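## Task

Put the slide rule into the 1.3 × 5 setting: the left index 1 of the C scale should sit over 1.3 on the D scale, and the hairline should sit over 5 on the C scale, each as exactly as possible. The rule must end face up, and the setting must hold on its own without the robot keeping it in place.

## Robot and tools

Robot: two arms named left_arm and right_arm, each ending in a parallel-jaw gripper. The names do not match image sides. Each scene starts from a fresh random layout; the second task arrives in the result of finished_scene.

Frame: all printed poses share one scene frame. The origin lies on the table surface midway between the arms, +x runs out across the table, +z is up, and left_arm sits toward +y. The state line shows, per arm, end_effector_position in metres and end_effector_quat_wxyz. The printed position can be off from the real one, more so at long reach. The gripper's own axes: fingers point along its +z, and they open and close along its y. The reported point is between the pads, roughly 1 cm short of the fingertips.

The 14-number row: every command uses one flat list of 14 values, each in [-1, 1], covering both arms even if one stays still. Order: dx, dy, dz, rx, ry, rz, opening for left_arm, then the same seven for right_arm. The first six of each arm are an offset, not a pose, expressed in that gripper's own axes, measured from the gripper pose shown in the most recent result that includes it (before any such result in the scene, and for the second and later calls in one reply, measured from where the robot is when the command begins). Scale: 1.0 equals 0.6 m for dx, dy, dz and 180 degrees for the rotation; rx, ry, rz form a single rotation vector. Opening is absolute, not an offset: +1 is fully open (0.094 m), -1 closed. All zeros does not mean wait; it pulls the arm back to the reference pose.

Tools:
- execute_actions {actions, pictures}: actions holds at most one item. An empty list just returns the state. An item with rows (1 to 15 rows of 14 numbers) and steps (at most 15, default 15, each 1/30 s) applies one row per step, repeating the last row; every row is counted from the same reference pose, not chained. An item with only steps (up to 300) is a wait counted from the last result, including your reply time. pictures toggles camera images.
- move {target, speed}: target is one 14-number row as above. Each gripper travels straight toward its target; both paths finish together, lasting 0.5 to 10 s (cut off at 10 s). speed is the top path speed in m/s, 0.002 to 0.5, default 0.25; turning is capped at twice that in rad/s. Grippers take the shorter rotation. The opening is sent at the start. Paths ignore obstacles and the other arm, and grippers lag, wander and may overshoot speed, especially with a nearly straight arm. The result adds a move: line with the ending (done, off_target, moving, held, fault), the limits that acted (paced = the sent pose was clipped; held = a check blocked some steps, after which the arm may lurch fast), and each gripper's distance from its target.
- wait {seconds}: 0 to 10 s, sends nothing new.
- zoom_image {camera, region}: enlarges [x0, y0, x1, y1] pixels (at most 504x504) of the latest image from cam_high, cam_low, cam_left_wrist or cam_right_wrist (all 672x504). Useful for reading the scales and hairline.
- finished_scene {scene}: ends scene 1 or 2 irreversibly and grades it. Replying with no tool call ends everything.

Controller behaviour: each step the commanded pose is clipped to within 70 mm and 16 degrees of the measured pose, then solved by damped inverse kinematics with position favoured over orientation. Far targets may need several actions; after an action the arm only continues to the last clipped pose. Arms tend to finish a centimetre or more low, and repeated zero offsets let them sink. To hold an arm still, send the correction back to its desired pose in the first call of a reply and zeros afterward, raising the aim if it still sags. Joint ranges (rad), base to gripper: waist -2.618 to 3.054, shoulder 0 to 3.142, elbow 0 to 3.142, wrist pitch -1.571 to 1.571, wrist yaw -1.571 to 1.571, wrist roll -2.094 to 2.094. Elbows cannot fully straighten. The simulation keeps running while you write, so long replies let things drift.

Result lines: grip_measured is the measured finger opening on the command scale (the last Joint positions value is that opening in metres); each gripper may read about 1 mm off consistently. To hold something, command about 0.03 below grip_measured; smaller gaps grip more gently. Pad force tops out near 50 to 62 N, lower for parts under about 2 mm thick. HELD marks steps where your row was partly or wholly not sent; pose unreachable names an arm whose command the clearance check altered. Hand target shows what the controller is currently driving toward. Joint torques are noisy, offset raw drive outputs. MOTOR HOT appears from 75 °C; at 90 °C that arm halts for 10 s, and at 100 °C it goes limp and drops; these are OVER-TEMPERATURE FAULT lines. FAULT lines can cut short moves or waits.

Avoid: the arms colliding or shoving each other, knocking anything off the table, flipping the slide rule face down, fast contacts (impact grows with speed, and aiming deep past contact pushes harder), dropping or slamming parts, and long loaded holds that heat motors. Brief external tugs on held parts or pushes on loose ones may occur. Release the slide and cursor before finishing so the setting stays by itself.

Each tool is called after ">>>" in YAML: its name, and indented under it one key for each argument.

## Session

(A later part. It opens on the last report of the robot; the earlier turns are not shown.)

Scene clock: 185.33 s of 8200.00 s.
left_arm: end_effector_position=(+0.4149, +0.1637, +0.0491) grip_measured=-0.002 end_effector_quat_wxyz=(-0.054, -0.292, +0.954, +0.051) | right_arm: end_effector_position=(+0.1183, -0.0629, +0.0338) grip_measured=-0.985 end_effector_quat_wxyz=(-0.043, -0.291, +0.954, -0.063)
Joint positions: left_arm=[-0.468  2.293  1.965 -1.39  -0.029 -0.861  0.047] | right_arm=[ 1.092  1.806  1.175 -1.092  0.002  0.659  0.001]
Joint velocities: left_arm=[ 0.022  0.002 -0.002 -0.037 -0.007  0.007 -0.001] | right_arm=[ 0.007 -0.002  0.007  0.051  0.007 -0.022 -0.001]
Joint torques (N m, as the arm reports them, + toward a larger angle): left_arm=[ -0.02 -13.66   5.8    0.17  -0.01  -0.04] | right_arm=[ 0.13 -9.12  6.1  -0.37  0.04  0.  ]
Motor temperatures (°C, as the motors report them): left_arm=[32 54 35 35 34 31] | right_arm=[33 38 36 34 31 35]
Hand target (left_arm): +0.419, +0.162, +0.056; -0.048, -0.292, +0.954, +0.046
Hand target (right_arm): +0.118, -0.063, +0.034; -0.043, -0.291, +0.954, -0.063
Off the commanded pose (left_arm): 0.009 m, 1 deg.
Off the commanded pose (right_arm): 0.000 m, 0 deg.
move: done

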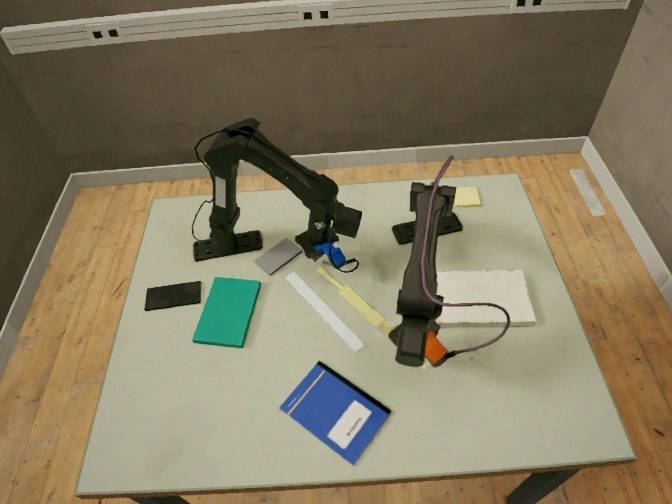

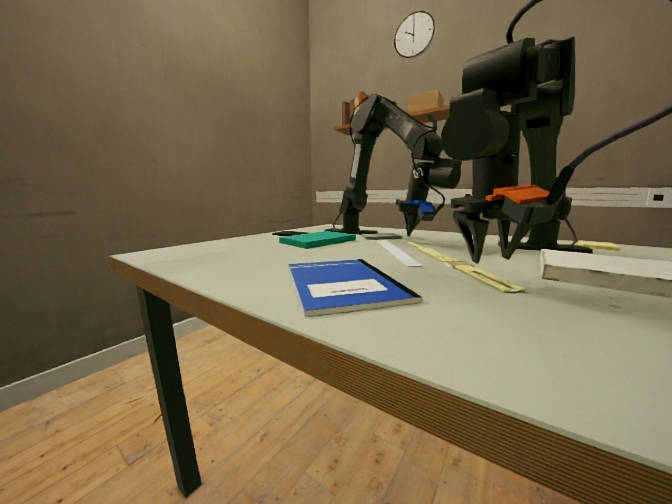

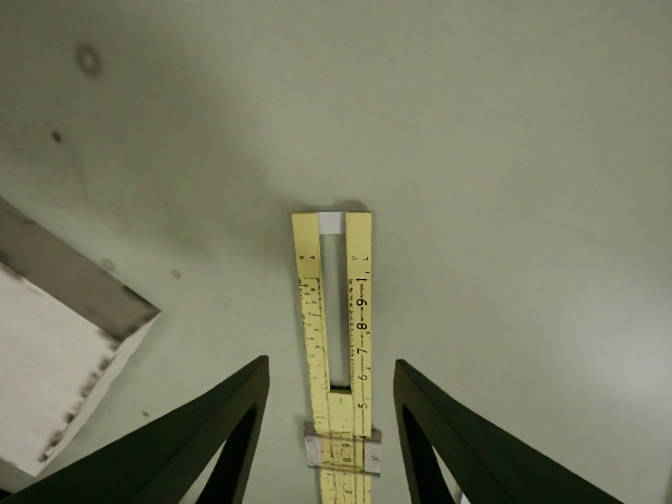

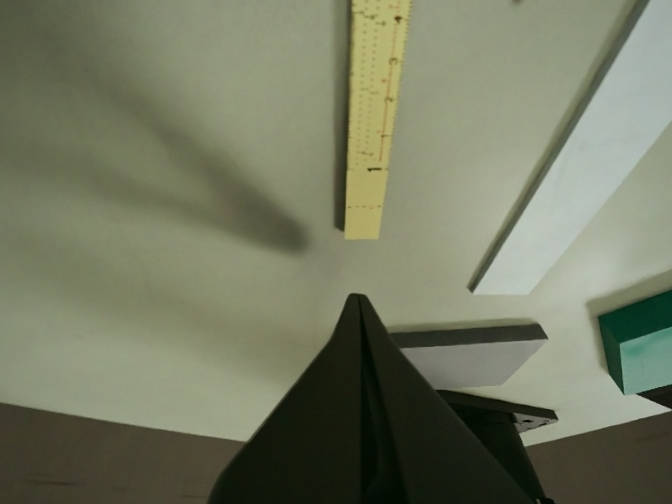

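>>> move:
  target: [-0.1,0,-0.012,0.041,-0.023,0,-0.72,0,0,0,0,0,0,-1]
  speed: 0.1

Scene clock: 189.93 s of 8200.00 s.
left_arm: end_effector_position=(+0.4543, +0.1981, +0.0436) grip_measured=-0.718 end_effector_quat_wxyz=(-0.018, -0.296, +0.955, +0.012) | right_arm: end_effector_position=(+0.1183, -0.0629, +0.0338) grip_measured=-0.985 end_effector_quat_wxyz=(-0.043, -0.291, +0.954, -0.063)
Joint positions: left_arm=[-0.36   2.322  2.003 -1.295 -0.007 -0.757  0.013] | right_arm=[ 1.092  1.806  1.175 -1.092  0.002  0.659  0.001]
Joint velocities: left_arm=[0.007 0.002 0.007 0.037 0.037 0.007 0.002] | right_arm=[ 0.002 -0.012  0.012 -0.007 -0.081 -0.066 -0.   ]
Joint torques (N m, as the arm reports them, + toward a larger angle): left_arm=[  0.46 -14.25   5.93   0.58   0.08   0.08] | right_arm=[ 0.04 -9.21  6.46 -0.35  0.01  0.03]
Motor temperatures (°C, as the motors report them): left_arm=[32 54 36 35 34 31] | right_arm=[33 38 36 34 31 35]
Hand target (left_arm): +0.464, +0.198, +0.052; -0.001, -0.293, +0.956, +0.002
Hand target (right_arm): +0.118, -0.063, +0.034; -0.043, -0.291, +0.954, -0.063
Off the commanded pose (left_arm): 0.014 m, 2 deg.
Off the commanded pose (right_arm): 0.000 m, 0 deg.
After step 90, 0.47 s passed at rest.
move: off_target (left_arm)

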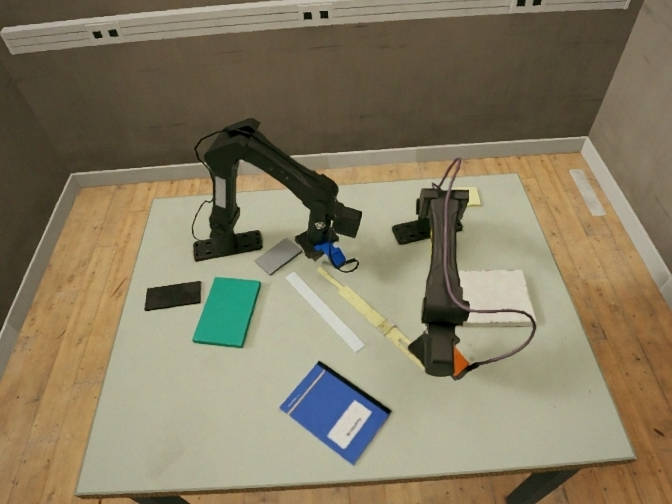

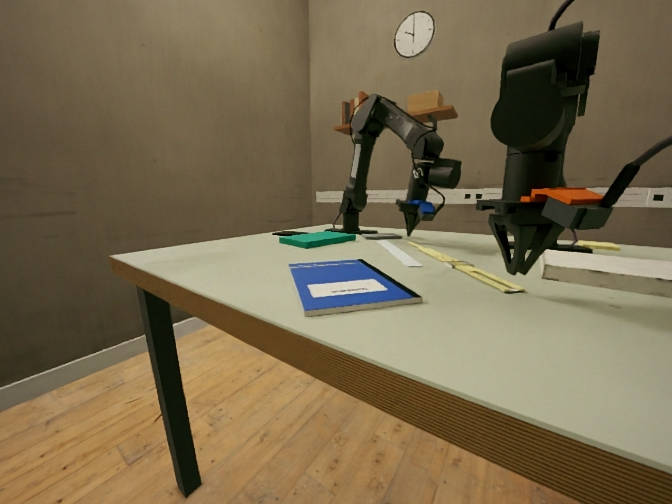

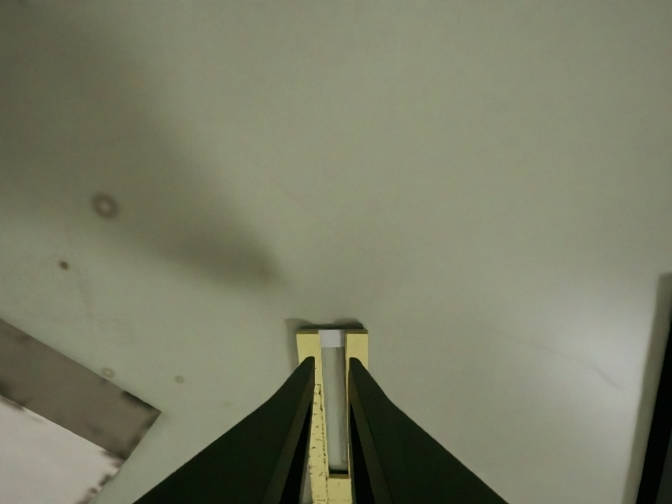

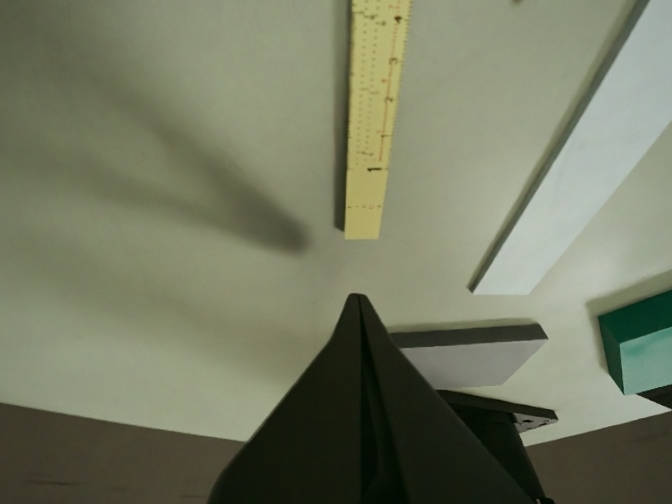

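>>> move:
  target: [-0.045,0,-0.012,0,0,0,-0.72,0,0,0,0,0,0,-1]
  speed: 0.08

>>> move:
  target: [0,0,0.036,0,0,0,-0.72,0,0,0,0,0,0,-1]
  speed: 0.05

Scene clock: 194.20 s of 8200.00 s.
left_arm: end_effector_position=(+0.4713, +0.2117, +0.0411) grip_measured=-0.718 end_effector_quat_wxyz=(-0.028, -0.297, +0.954, +0.016) | right_arm: end_effector_position=(+0.1183, -0.0629, +0.0338) grip_measured=-0.985 end_effector_quat_wxyz=(-0.043, -0.291, +0.954, -0.063)
Joint positions: left_arm=[-0.324  2.43   2.182 -1.387 -0.005 -0.724  0.013] | right_arm=[ 1.092  1.806  1.175 -1.092  0.002  0.659  0.001]
Joint velocities: left_arm=[ 0.007  0.007  0.012 -0.022 -0.066  0.022 -0.   ] | right_arm=[-0.012  0.017 -0.017  0.037 -0.066  0.037 -0.   ]
Joint torques (N m, as the arm reports them, + toward a larger angle): left_arm=[  0.56 -14.89   5.91   0.38  -0.04   0.07] | right_arm=[ 0.08 -9.3   6.49 -0.33  0.   -0.02]
Motor temperatures (°C, as the motors report them): left_arm=[32 54 36 35 34 31] | right_arm=[33 38 36 34 31 35]
Hand target (left_arm): +0.476, +0.214, +0.050; -0.018, -0.296, +0.955, +0.012
Hand target (right_arm): +0.118, -0.063, +0.034; -0.043, -0.291, +0.954, -0.063
Off the commanded pose (left_arm): 0.011 m, 1 deg.
Off the commanded pose (right_arm): 0.000 m, 0 deg.
After step 90, 0.23 s passed at rest.
move: off_target (left_arm)

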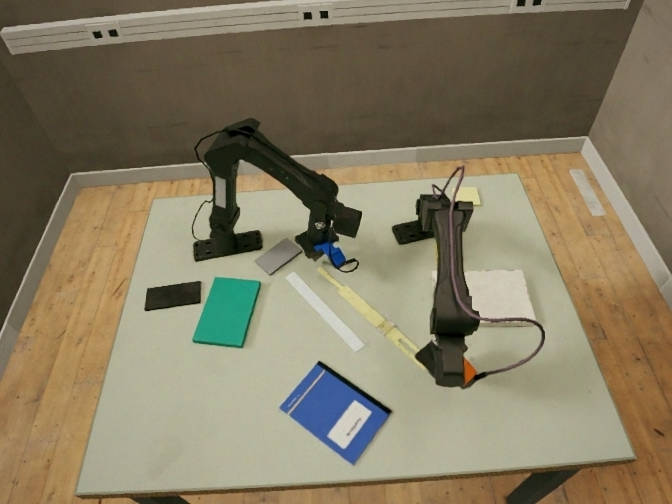

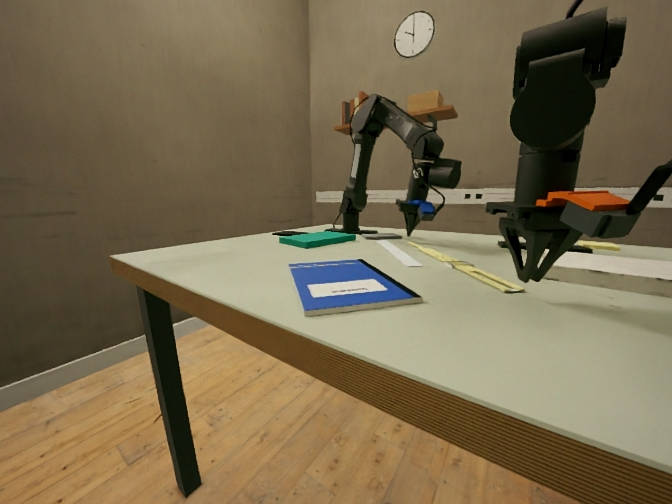

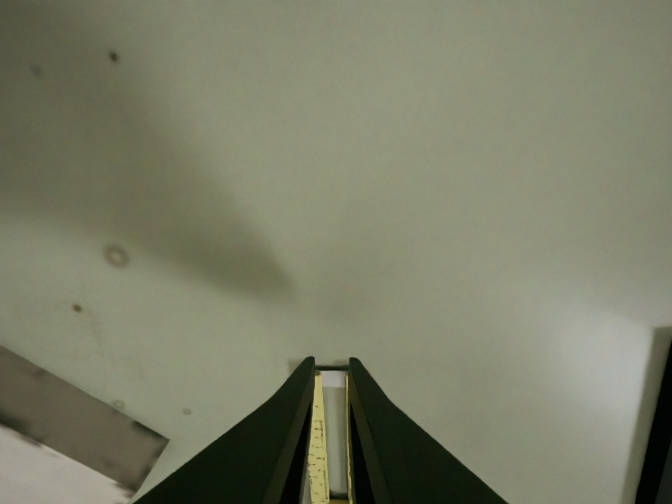

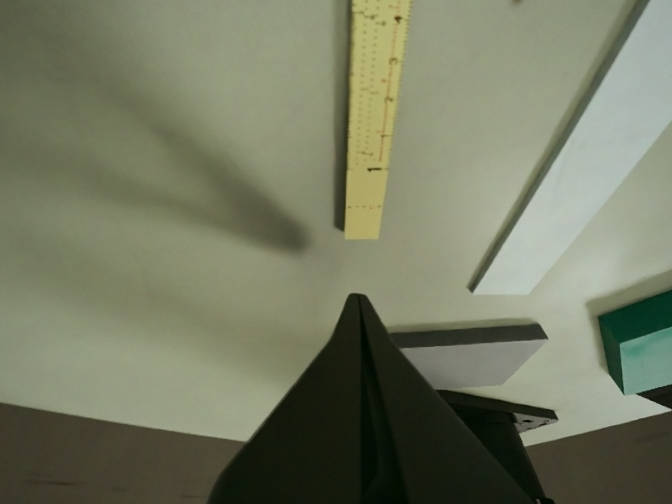

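Scene clock: 195.10 s of 8200.00 s.
left_arm: end_effector_position=(+0.4681, +0.2120, +0.0177) grip_measured=-0.718 end_effector_quat_wxyz=(-0.034, -0.297, +0.954, +0.018) | right_arm: end_effector_position=(+0.1183, -0.0629, +0.0338) grip_measured=-0.985 end_effector_quat_wxyz=(-0.043, -0.291, +0.954, -0.063)
Joint positions: left_arm=[-0.324  2.437  2.101 -1.312 -0.005 -0.724  0.013] | right_arm=[ 1.092  1.806  1.175 -1.092  0.002  0.659  0.001]
Joint velocities: left_arm=[-0.002  0.002  0.017 -0.022 -0.037  0.051 -0.   ] | right_arm=[-0.017  0.007 -0.027 -0.022 -0.007 -0.081 -0.001]
Joint torques (N m, as the arm reports them, + toward a larger angle): left_arm=[  0.02 -15.22   3.52   0.49   0.    -0.02] | right_arm=[ 0.02 -8.91  6.67 -0.36  0.04  0.04]
Motor temperatures (°C, as the motors report them): left_arm=[32 54 36 35 34 31] | right_arm=[33 38 36 34 31 35]
Hand target (left_arm): +0.470, +0.212, +0.020; -0.028, -0.297, +0.954, +0.016
Hand target (right_arm): +0.118, -0.063, +0.034; -0.043, -0.291, +0.954, -0.063
Off the commanded pose (left_arm): 0.003 m, 1 deg.
Off the commanded pose (right_arm): 0.000 m, 0 deg.
move: done

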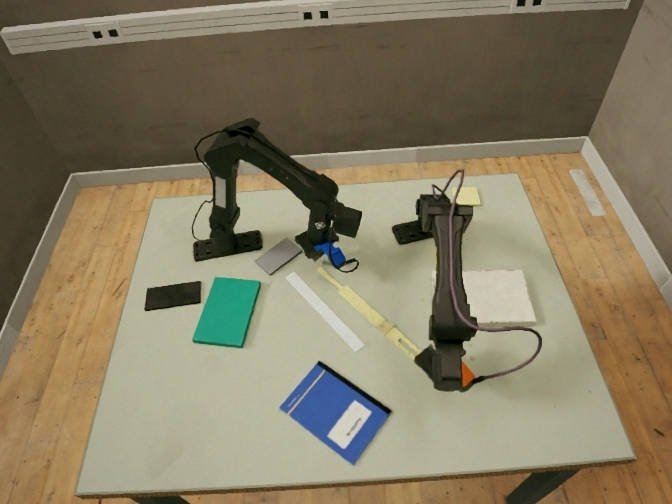

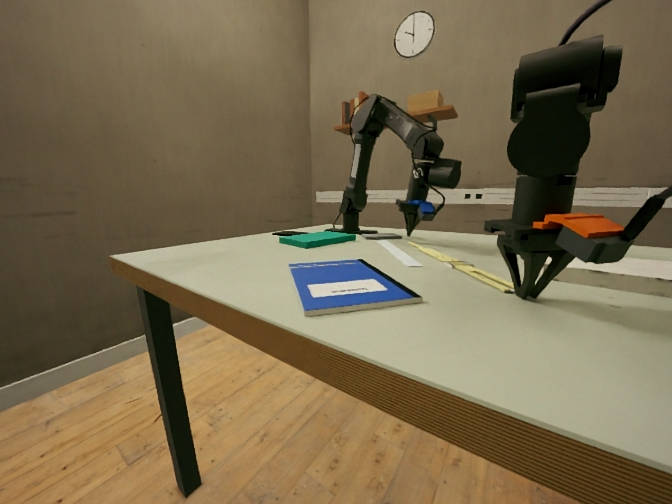

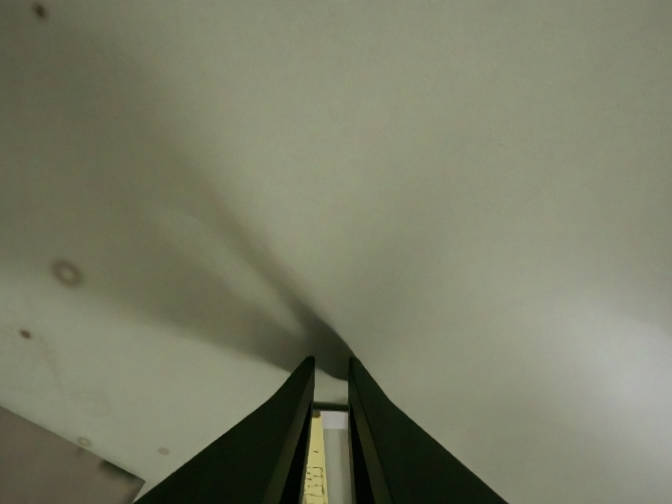

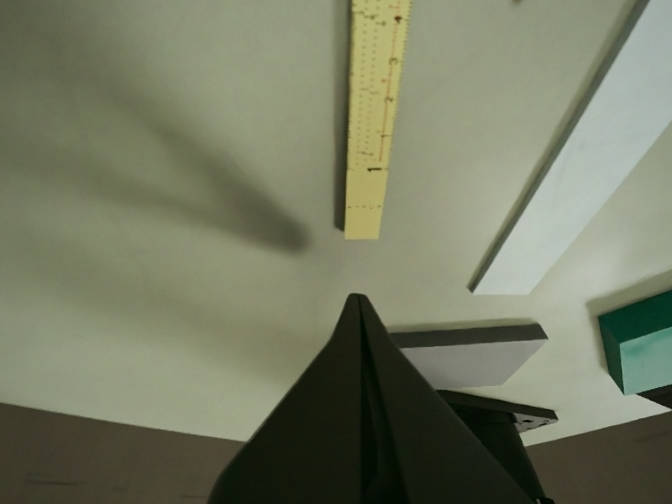

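>>> move:
  target: [0,-0.012,-0.003,0,0,0,-0.68,-0.022,0,0.018,0,-0.015,0,-1]
  speed: 0.04

Scene clock: 198.83 s of 8200.00 s.
left_arm: end_effector_position=(+0.4686, +0.2119, +0.0174) grip_measured=-0.682 end_effector_quat_wxyz=(-0.039, -0.298, +0.953, +0.020) | right_arm: end_effector_position=(+0.1242, -0.0554, +0.0265) grip_measured=-0.985 end_effector_quat_wxyz=(-0.025, -0.293, +0.954, -0.053)
Joint positions: left_arm=[-0.324  2.454  2.13  -1.335 -0.005 -0.727  0.015] | right_arm=[ 1.092  1.816  1.162 -1.033  0.02   0.656  0.001]
Joint velocities: left_arm=[-0.017  0.002 -0.007 -0.022 -0.007  0.066 -0.   ] | right_arm=[-0.007 -0.002 -0.012 -0.022  0.081  0.037  0.001]
Joint torques (N m, as the arm reports them, + toward a larger angle): left_arm=[ -1.08 -14.     5.48   0.36   0.    -0.1 ] | right_arm=[-0.85 -8.8   5.27 -0.13  0.16 -0.14]
Motor temperatures (°C, as the motors report them): left_arm=[32 54 36 35 34 31] | right_arm=[33 38 36 34 31 35]
Hand target (left_arm): +0.472, +0.206, +0.019; -0.034, -0.297, +0.954, +0.018
Hand target (right_arm): +0.129, -0.058, +0.022; -0.020, -0.292, +0.954, -0.056
Off the commanded pose (left_arm): 0.007 m, 1 deg.
Off the commanded pose (right_arm): 0.007 m, 1 deg.
move: done

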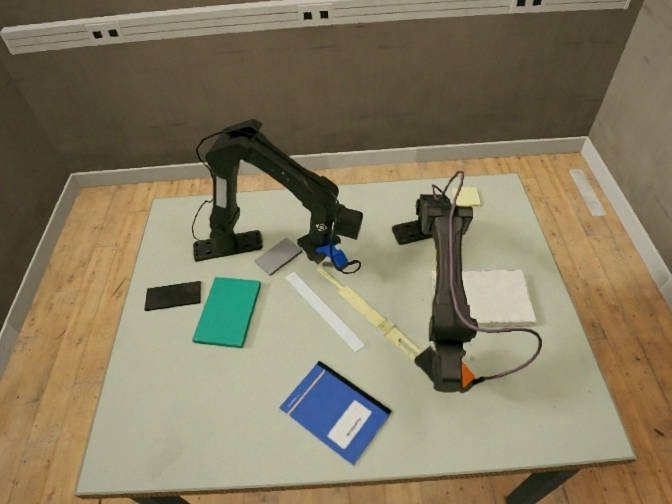

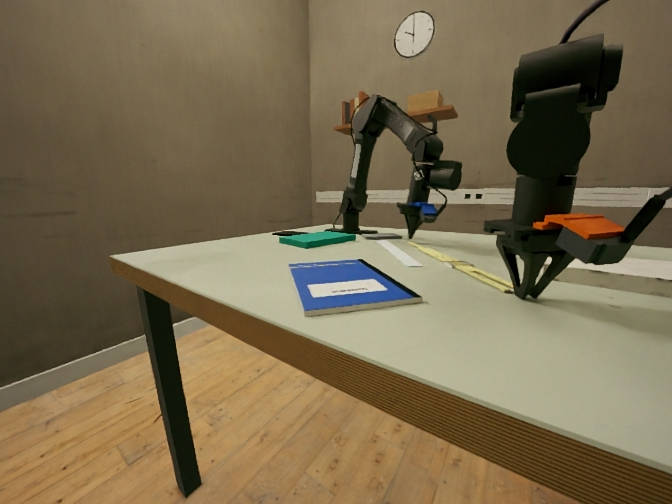

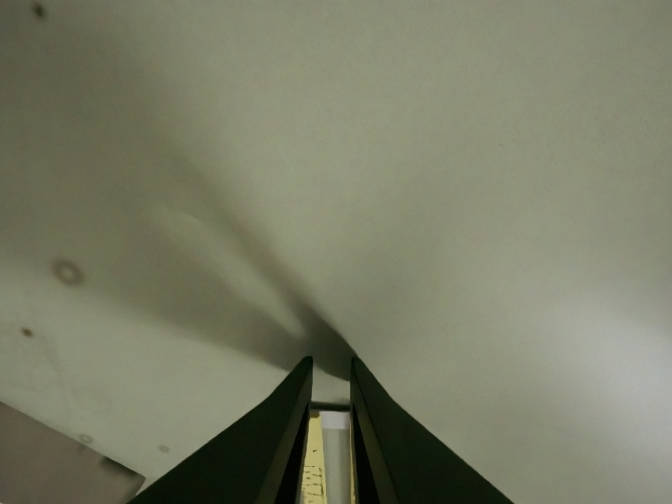

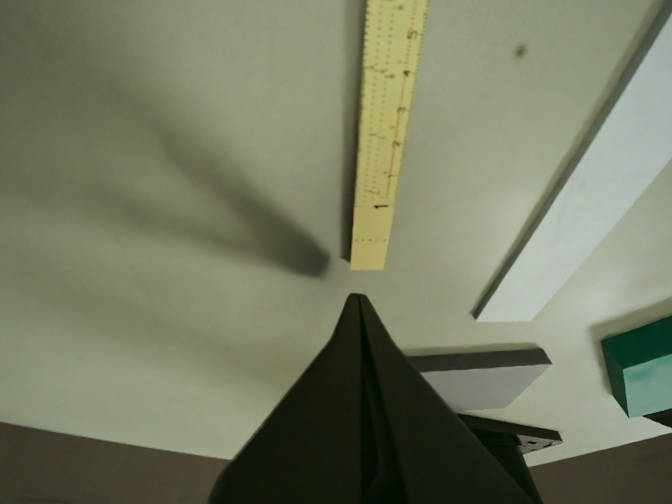

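>>> move:
  target: [0,0,0,0,0,0,-0.68,-0.01,-0.012,0.018,0,0,0,-1]
  speed: 0.03

Scene clock: 201.57 s of 8200.00 s.
left_arm: end_effector_position=(+0.4686, +0.2119, +0.0174) grip_measured=-0.682 end_effector_quat_wxyz=(-0.039, -0.298, +0.953, +0.020) | right_arm: end_effector_position=(+0.1309, -0.0578, +0.0209) grip_measured=-0.985 end_effector_quat_wxyz=(-0.026, -0.293, +0.954, -0.053)
Joint positions: left_arm=[-0.324  2.454  2.13  -1.335 -0.005 -0.728  0.015] | right_arm=[ 1.067  1.825  1.149 -1.011  0.021  0.633  0.001]
Joint velocities: left_arm=[ 0.007 -0.017 -0.017 -0.037  0.022  0.037  0.001] | right_arm=[ 0.017 -0.012 -0.007 -0.066  0.022 -0.066  0.   ]
Joint torques (N m, as the arm reports them, + toward a larger angle): left_arm=[  0.08 -14.7    3.86   0.4    0.03  -0.01] | right_arm=[-0.51 -8.64  4.96 -0.13  0.1  -0.06]
Motor temperatures (°C, as the motors report them): left_arm=[32 54 36 35 34 31] | right_arm=[33 38 36 34 31 35]
Hand target (left_arm): +0.469, +0.212, +0.017; -0.039, -0.298, +0.953, +0.020
Hand target (right_arm): +0.133, -0.060, +0.016; -0.025, -0.293, +0.954, -0.054
Off the commanded pose (left_arm): 0.000 m, 0 deg.
Off the commanded pose (right_arm): 0.006 m, 0 deg.
move: done

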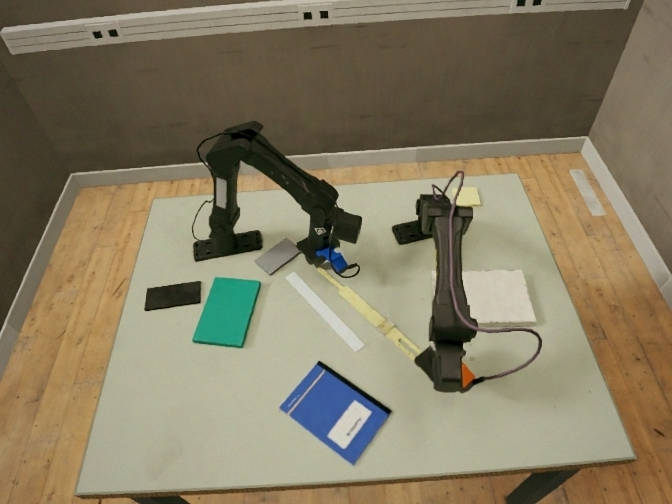

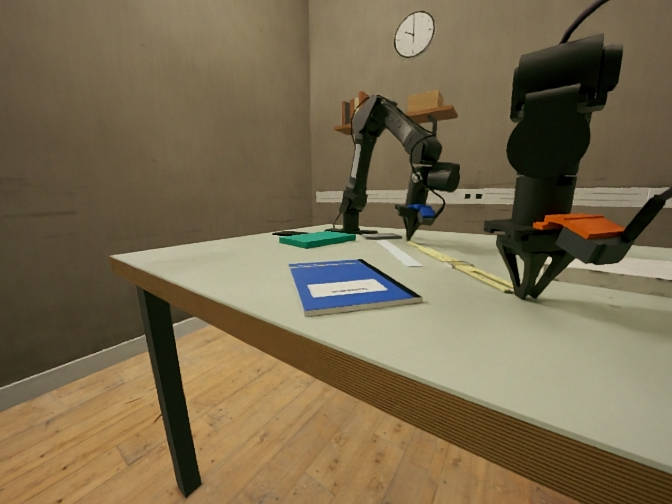

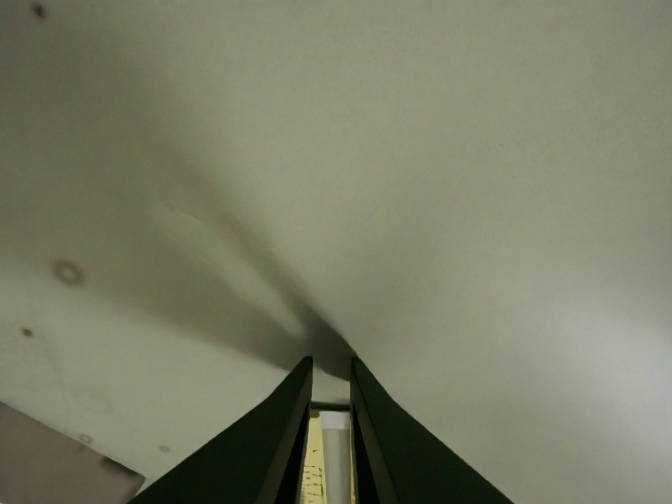

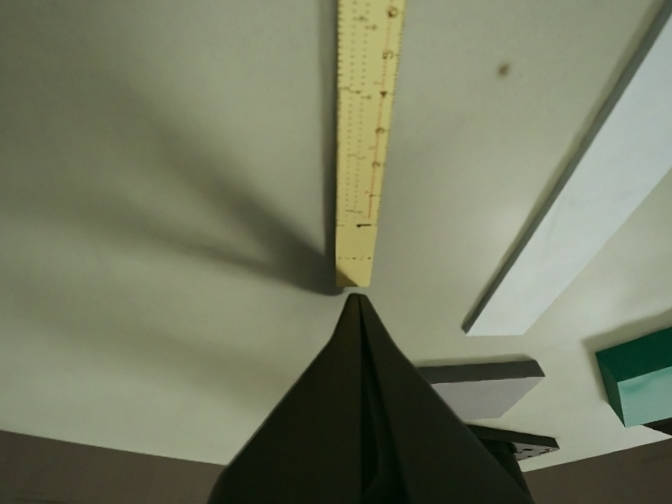

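>>> move:
  target: [0.012,0,0,0,0,0,-0.68,-0.12,0,-0.004,0,-0.02,0,-1]
  speed: 0.03

Scene clock: 205.27 s of 8200.00 s.
left_arm: end_effector_position=(+0.4694, +0.2122, +0.0168) grip_measured=-0.682 end_effector_quat_wxyz=(-0.033, -0.300, +0.953, +0.019) | right_arm: end_effector_position=(+0.1746, -0.0300, +0.0174) grip_measured=-0.985 end_effector_quat_wxyz=(-0.024, -0.296, +0.954, -0.051)
Joint positions: left_arm=[-0.324  2.44   2.102 -1.308 -0.007 -0.731  0.015] | right_arm=[ 0.977  1.971  1.334 -1.041  0.033  0.537  0.001]
Joint velocities: left_arm=[-0.017 -0.002 -0.017 -0.037 -0.125  0.037  0.   ] | right_arm=[ 0.007  0.002  0.012 -0.066 -0.022 -0.037  0.001]
Joint torques (N m, as the arm reports them, + toward a larger angle): left_arm=[ -0.93 -15.67   2.39   0.33   0.06  -0.11] | right_arm=[-1.06 -9.36  9.51  0.16  0.4  -0.03]
Motor temperatures (°C, as the motors report them): left_arm=[32 54 36 35 34 31] | right_arm=[33 38 36 34 31 35]
Hand target (left_arm): +0.463, +0.208, +0.018; -0.039, -0.298, +0.953, +0.021
Hand target (right_arm): +0.191, -0.019, +0.018; +0.005, -0.294, +0.955, -0.045
Off the commanded pose (left_arm): 0.008 m, 1 deg.
Off the commanded pose (right_arm): 0.020 m, 3 deg.
move: off_target (right_arm)

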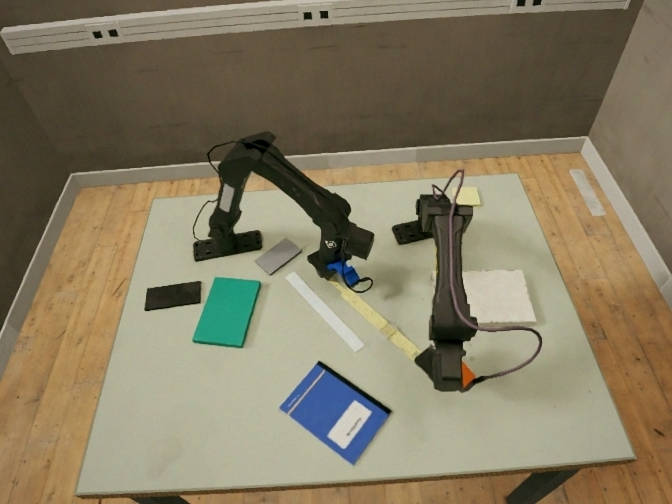

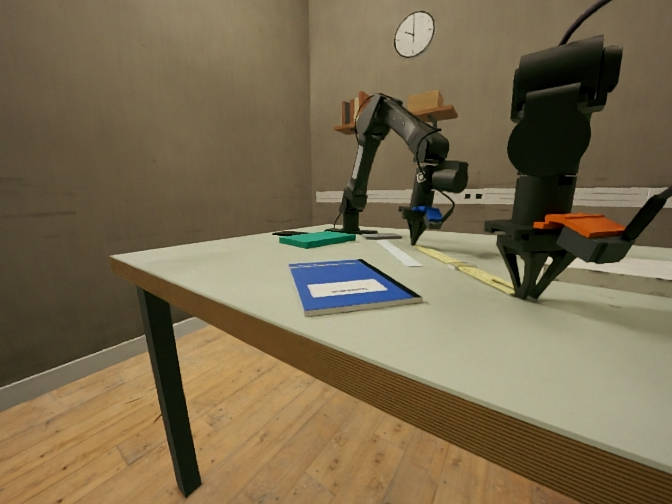

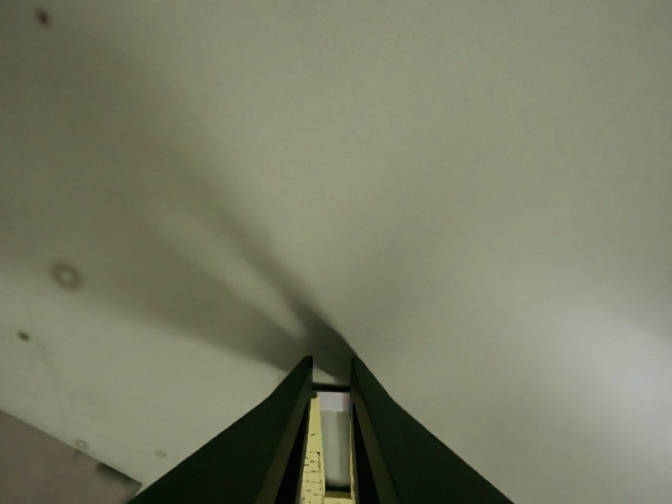

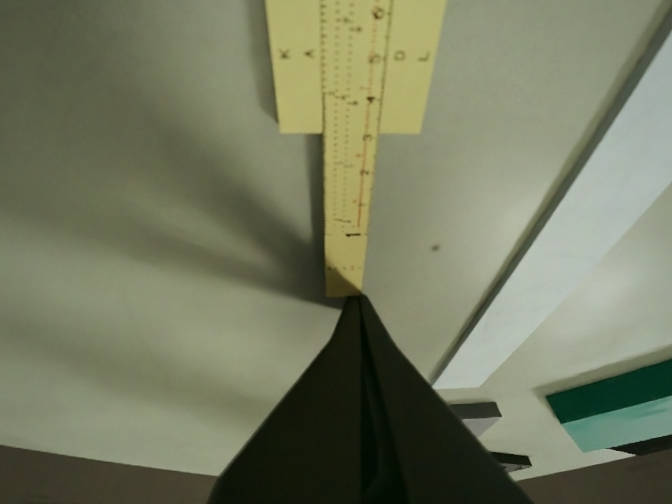

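>>> move:
  target: [0.008,0,0,0,0,0,-0.68,-0.1,0.014,-0.004,0,-0.02,0,-1]
  speed: 0.03

Scene clock: 210.20 s of 8200.00 s.
left_arm: end_effector_position=(+0.4693, +0.2122, +0.0166) grip_measured=-0.682 end_effector_quat_wxyz=(-0.030, -0.300, +0.953, +0.018) | right_arm: end_effector_position=(+0.2032, -0.0062, +0.0182) grip_measured=-0.985 end_effector_quat_wxyz=(-0.022, -0.299, +0.952, -0.059)
Joint positions: left_arm=[-0.324  2.434  2.091 -1.298 -0.007 -0.731  0.015] | right_arm=[ 0.942  2.098  1.527 -1.114  0.051  0.496  0.001]
Joint velocities: left_arm=[ 0.002 -0.002 -0.012  0.037  0.051  0.007 -0.   ] | right_arm=[-0.012 -0.012 -0.007 -0.007  0.007 -0.051 -0.   ]
Joint torques (N m, as the arm reports them, + toward a larger angle): left_arm=[ -0.57 -15.52   2.41   0.47   0.01  -0.09] | right_arm=[ -0.86 -10.19   9.58   0.18   0.27  -0.1 ]
Motor temperatures (°C, as the motors report them): left_arm=[32 55 36 35 34 31] | right_arm=[33 38 36 34 31 35]
Hand target (left_arm): +0.465, +0.209, +0.017; -0.033, -0.300, +0.953, +0.019
Hand target (right_arm): +0.220, +0.009, +0.016; +0.007, -0.298, +0.954, -0.043
Off the commanded pose (left_arm): 0.005 m, 0 deg.
Off the commanded pose (right_arm): 0.024 m, 4 deg.
move: off_target (right_arm)

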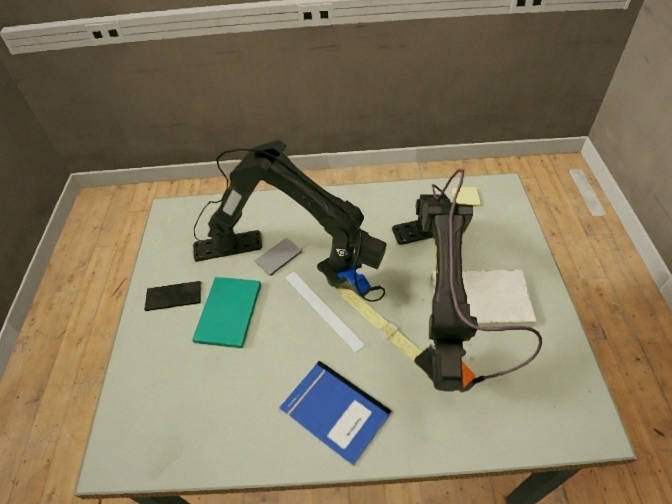

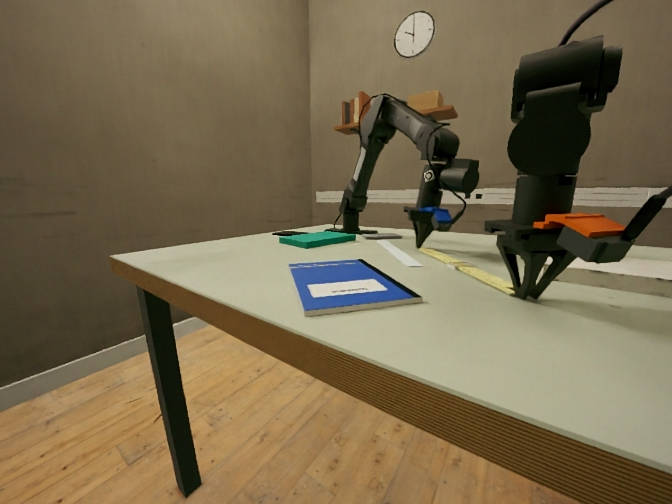

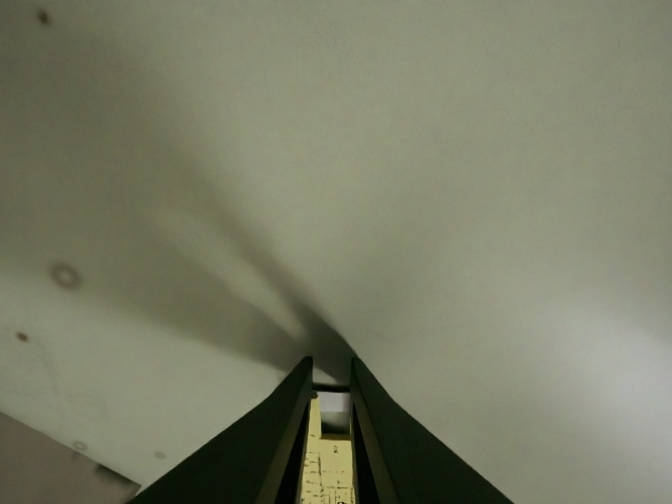

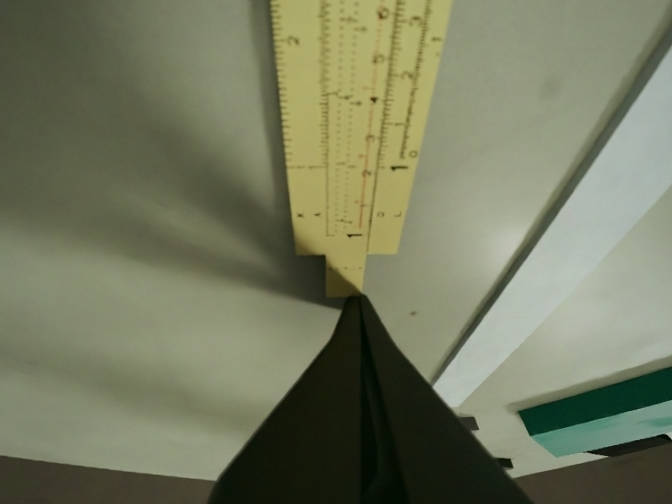

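>>> move:
  target: [0,0,0,0,0,0,-0.6,0.012,0.014,-0.006,0,-0.025,0,-1]
  speed: 0.02

Scene clock: 216.47 s of 8200.00 s.
left_arm: end_effector_position=(+0.4690, +0.2131, +0.0167) grip_measured=-0.602 end_effector_quat_wxyz=(-0.030, -0.300, +0.953, +0.020) | right_arm: end_effector_position=(+0.1925, -0.0053, +0.0183) grip_measured=-0.985 end_effector_quat_wxyz=(+0.001, -0.302, +0.952, -0.054)
Joint positions: left_arm=[-0.324  2.434  2.091 -1.3   -0.012 -0.731  0.019] | right_arm=[ 0.981  2.05   1.456 -1.056  0.075  0.529  0.001]
Joint velocities: left_arm=[ 0.007 -0.007 -0.017 -0.022 -0.007  0.022  0.001] | right_arm=[-0.002  0.007  0.002 -0.007  0.066 -0.022 -0.001]
Joint torques (N m, as the arm reports them, + toward a larger angle): left_arm=[  0.04 -14.58   3.93   0.43   0.08   0.  ] | right_arm=[  0.59 -13.63   5.18  -0.02   0.14   0.1 ]
Motor temperatures (°C, as the motors report them): left_arm=[32 55 36 35 34 31] | right_arm=[33 38 36 34 31 35]
Hand target (left_arm): +0.469, +0.212, +0.017; -0.030, -0.300, +0.953, +0.018
Hand target (right_arm): +0.192, -0.003, +0.021; +0.015, -0.301, +0.952, -0.048
Off the commanded pose (left_arm): 0.001 m, 0 deg.
Off the commanded pose (right_arm): 0.004 m, 2 deg.
After step 90, 1.07 s passed at rest.
move: done

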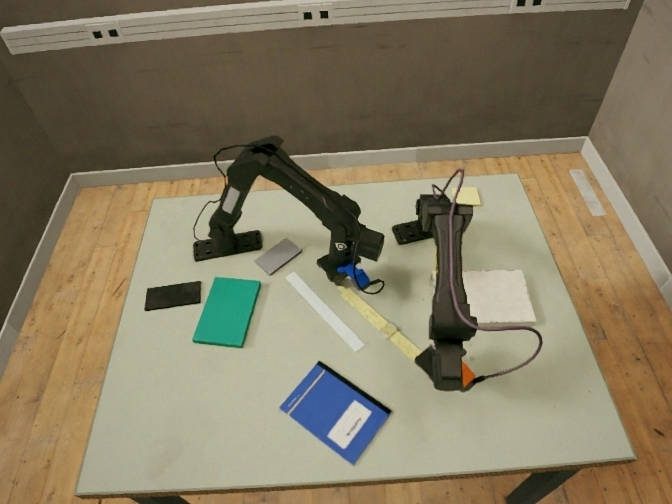

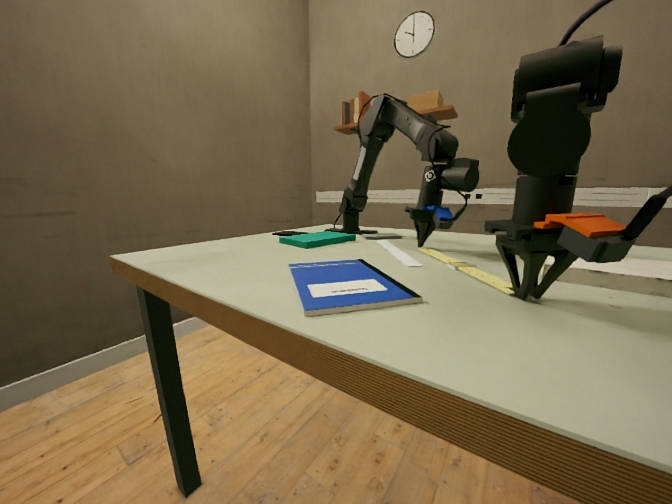

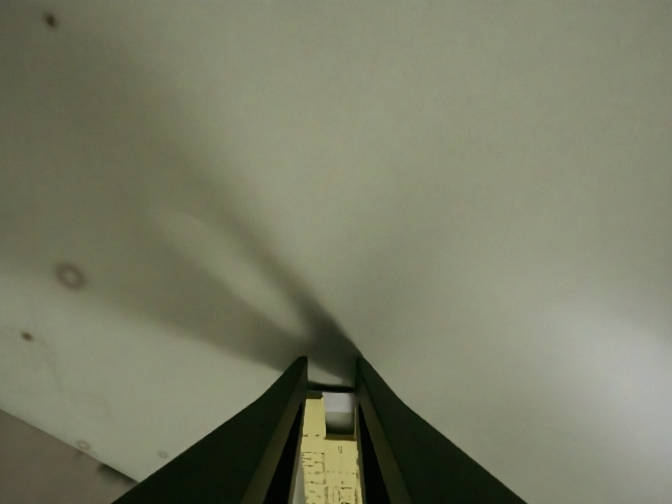

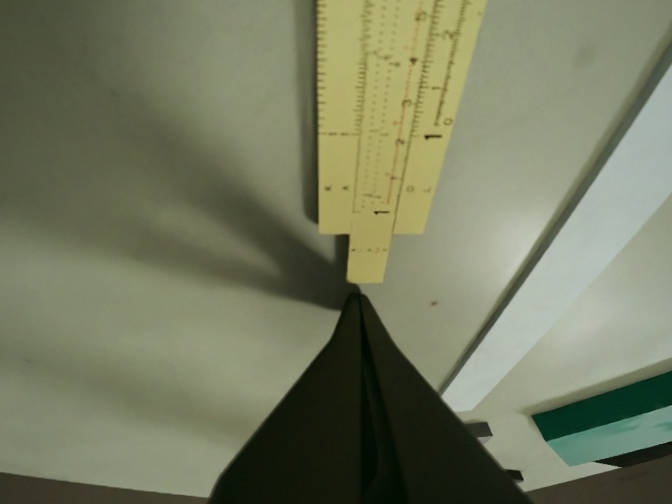

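>>> move:
  target: [0,-0.015,-0.004,0.012,0,0,-0.62,0,-0.004,-0.004,0,0,0,-1]
  speed: 0.01

Scene clock: 221.80 s of 8200.00 s.
left_arm: end_effector_position=(+0.4693, +0.2115, +0.0166) grip_measured=-0.618 end_effector_quat_wxyz=(-0.031, -0.300, +0.953, +0.016) | right_arm: end_effector_position=(+0.1925, -0.0053, +0.0183) grip_measured=-0.985 end_effector_quat_wxyz=(+0.001, -0.302, +0.952, -0.054)
Joint positions: left_arm=[-0.324  2.434  2.091 -1.298 -0.003 -0.731  0.018] | right_arm=[ 0.981  2.05   1.456 -1.056  0.075  0.529  0.001]
Joint velocities: left_arm=[ 0.002  0.007 -0.017 -0.037 -0.051  0.037 -0.   ] | right_arm=[ 0.002  0.012 -0.007  0.007  0.007 -0.022 -0.002]
Joint torques (N m, as the arm reports them, + toward a larger angle): left_arm=[ -0.39 -14.57   4.32   0.58   0.21  -0.04] | right_arm=[ -0.65 -12.35   7.    -0.31   0.04  -0.08]
Motor temperatures (°C, as the motors report them): left_arm=[32 55 36 35 34 31] | right_arm=[33 39 36 34 31 35]
Hand target (left_arm): +0.474, +0.206, +0.019; -0.024, -0.301, +0.953, +0.002
Hand target (right_arm): +0.194, -0.007, +0.021; +0.001, -0.302, +0.952, -0.054
Off the commanded pose (left_arm): 0.008 m, 2 deg.
Off the commanded pose (right_arm): 0.003 m, 0 deg.
After step 90, 0.23 s passed at rest.
move: done

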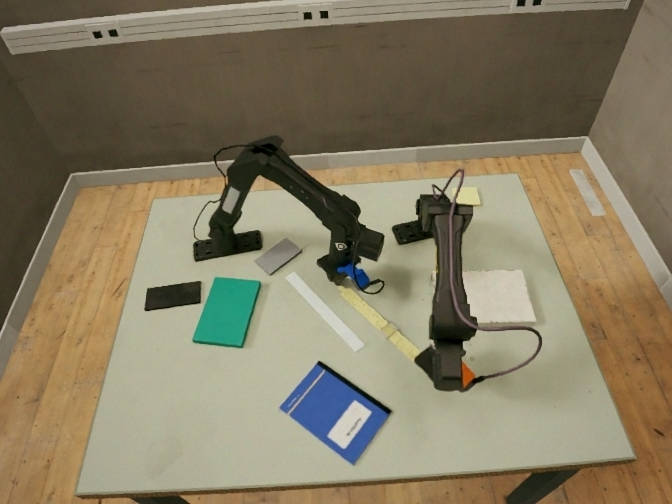

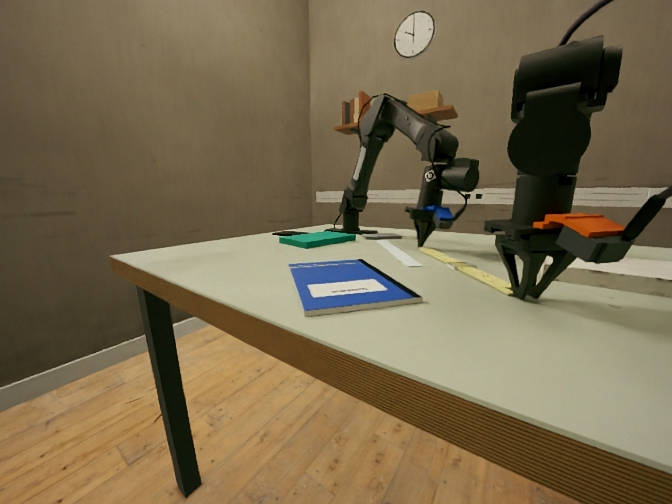

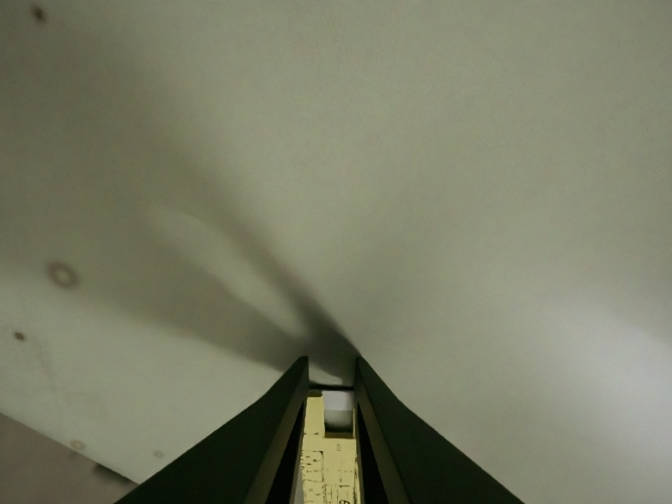

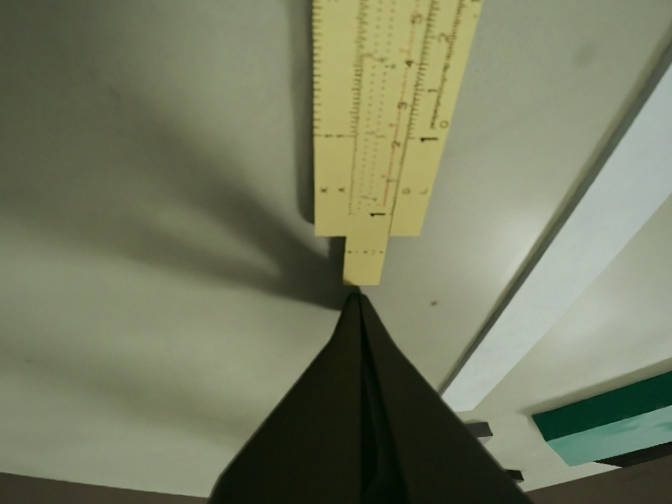

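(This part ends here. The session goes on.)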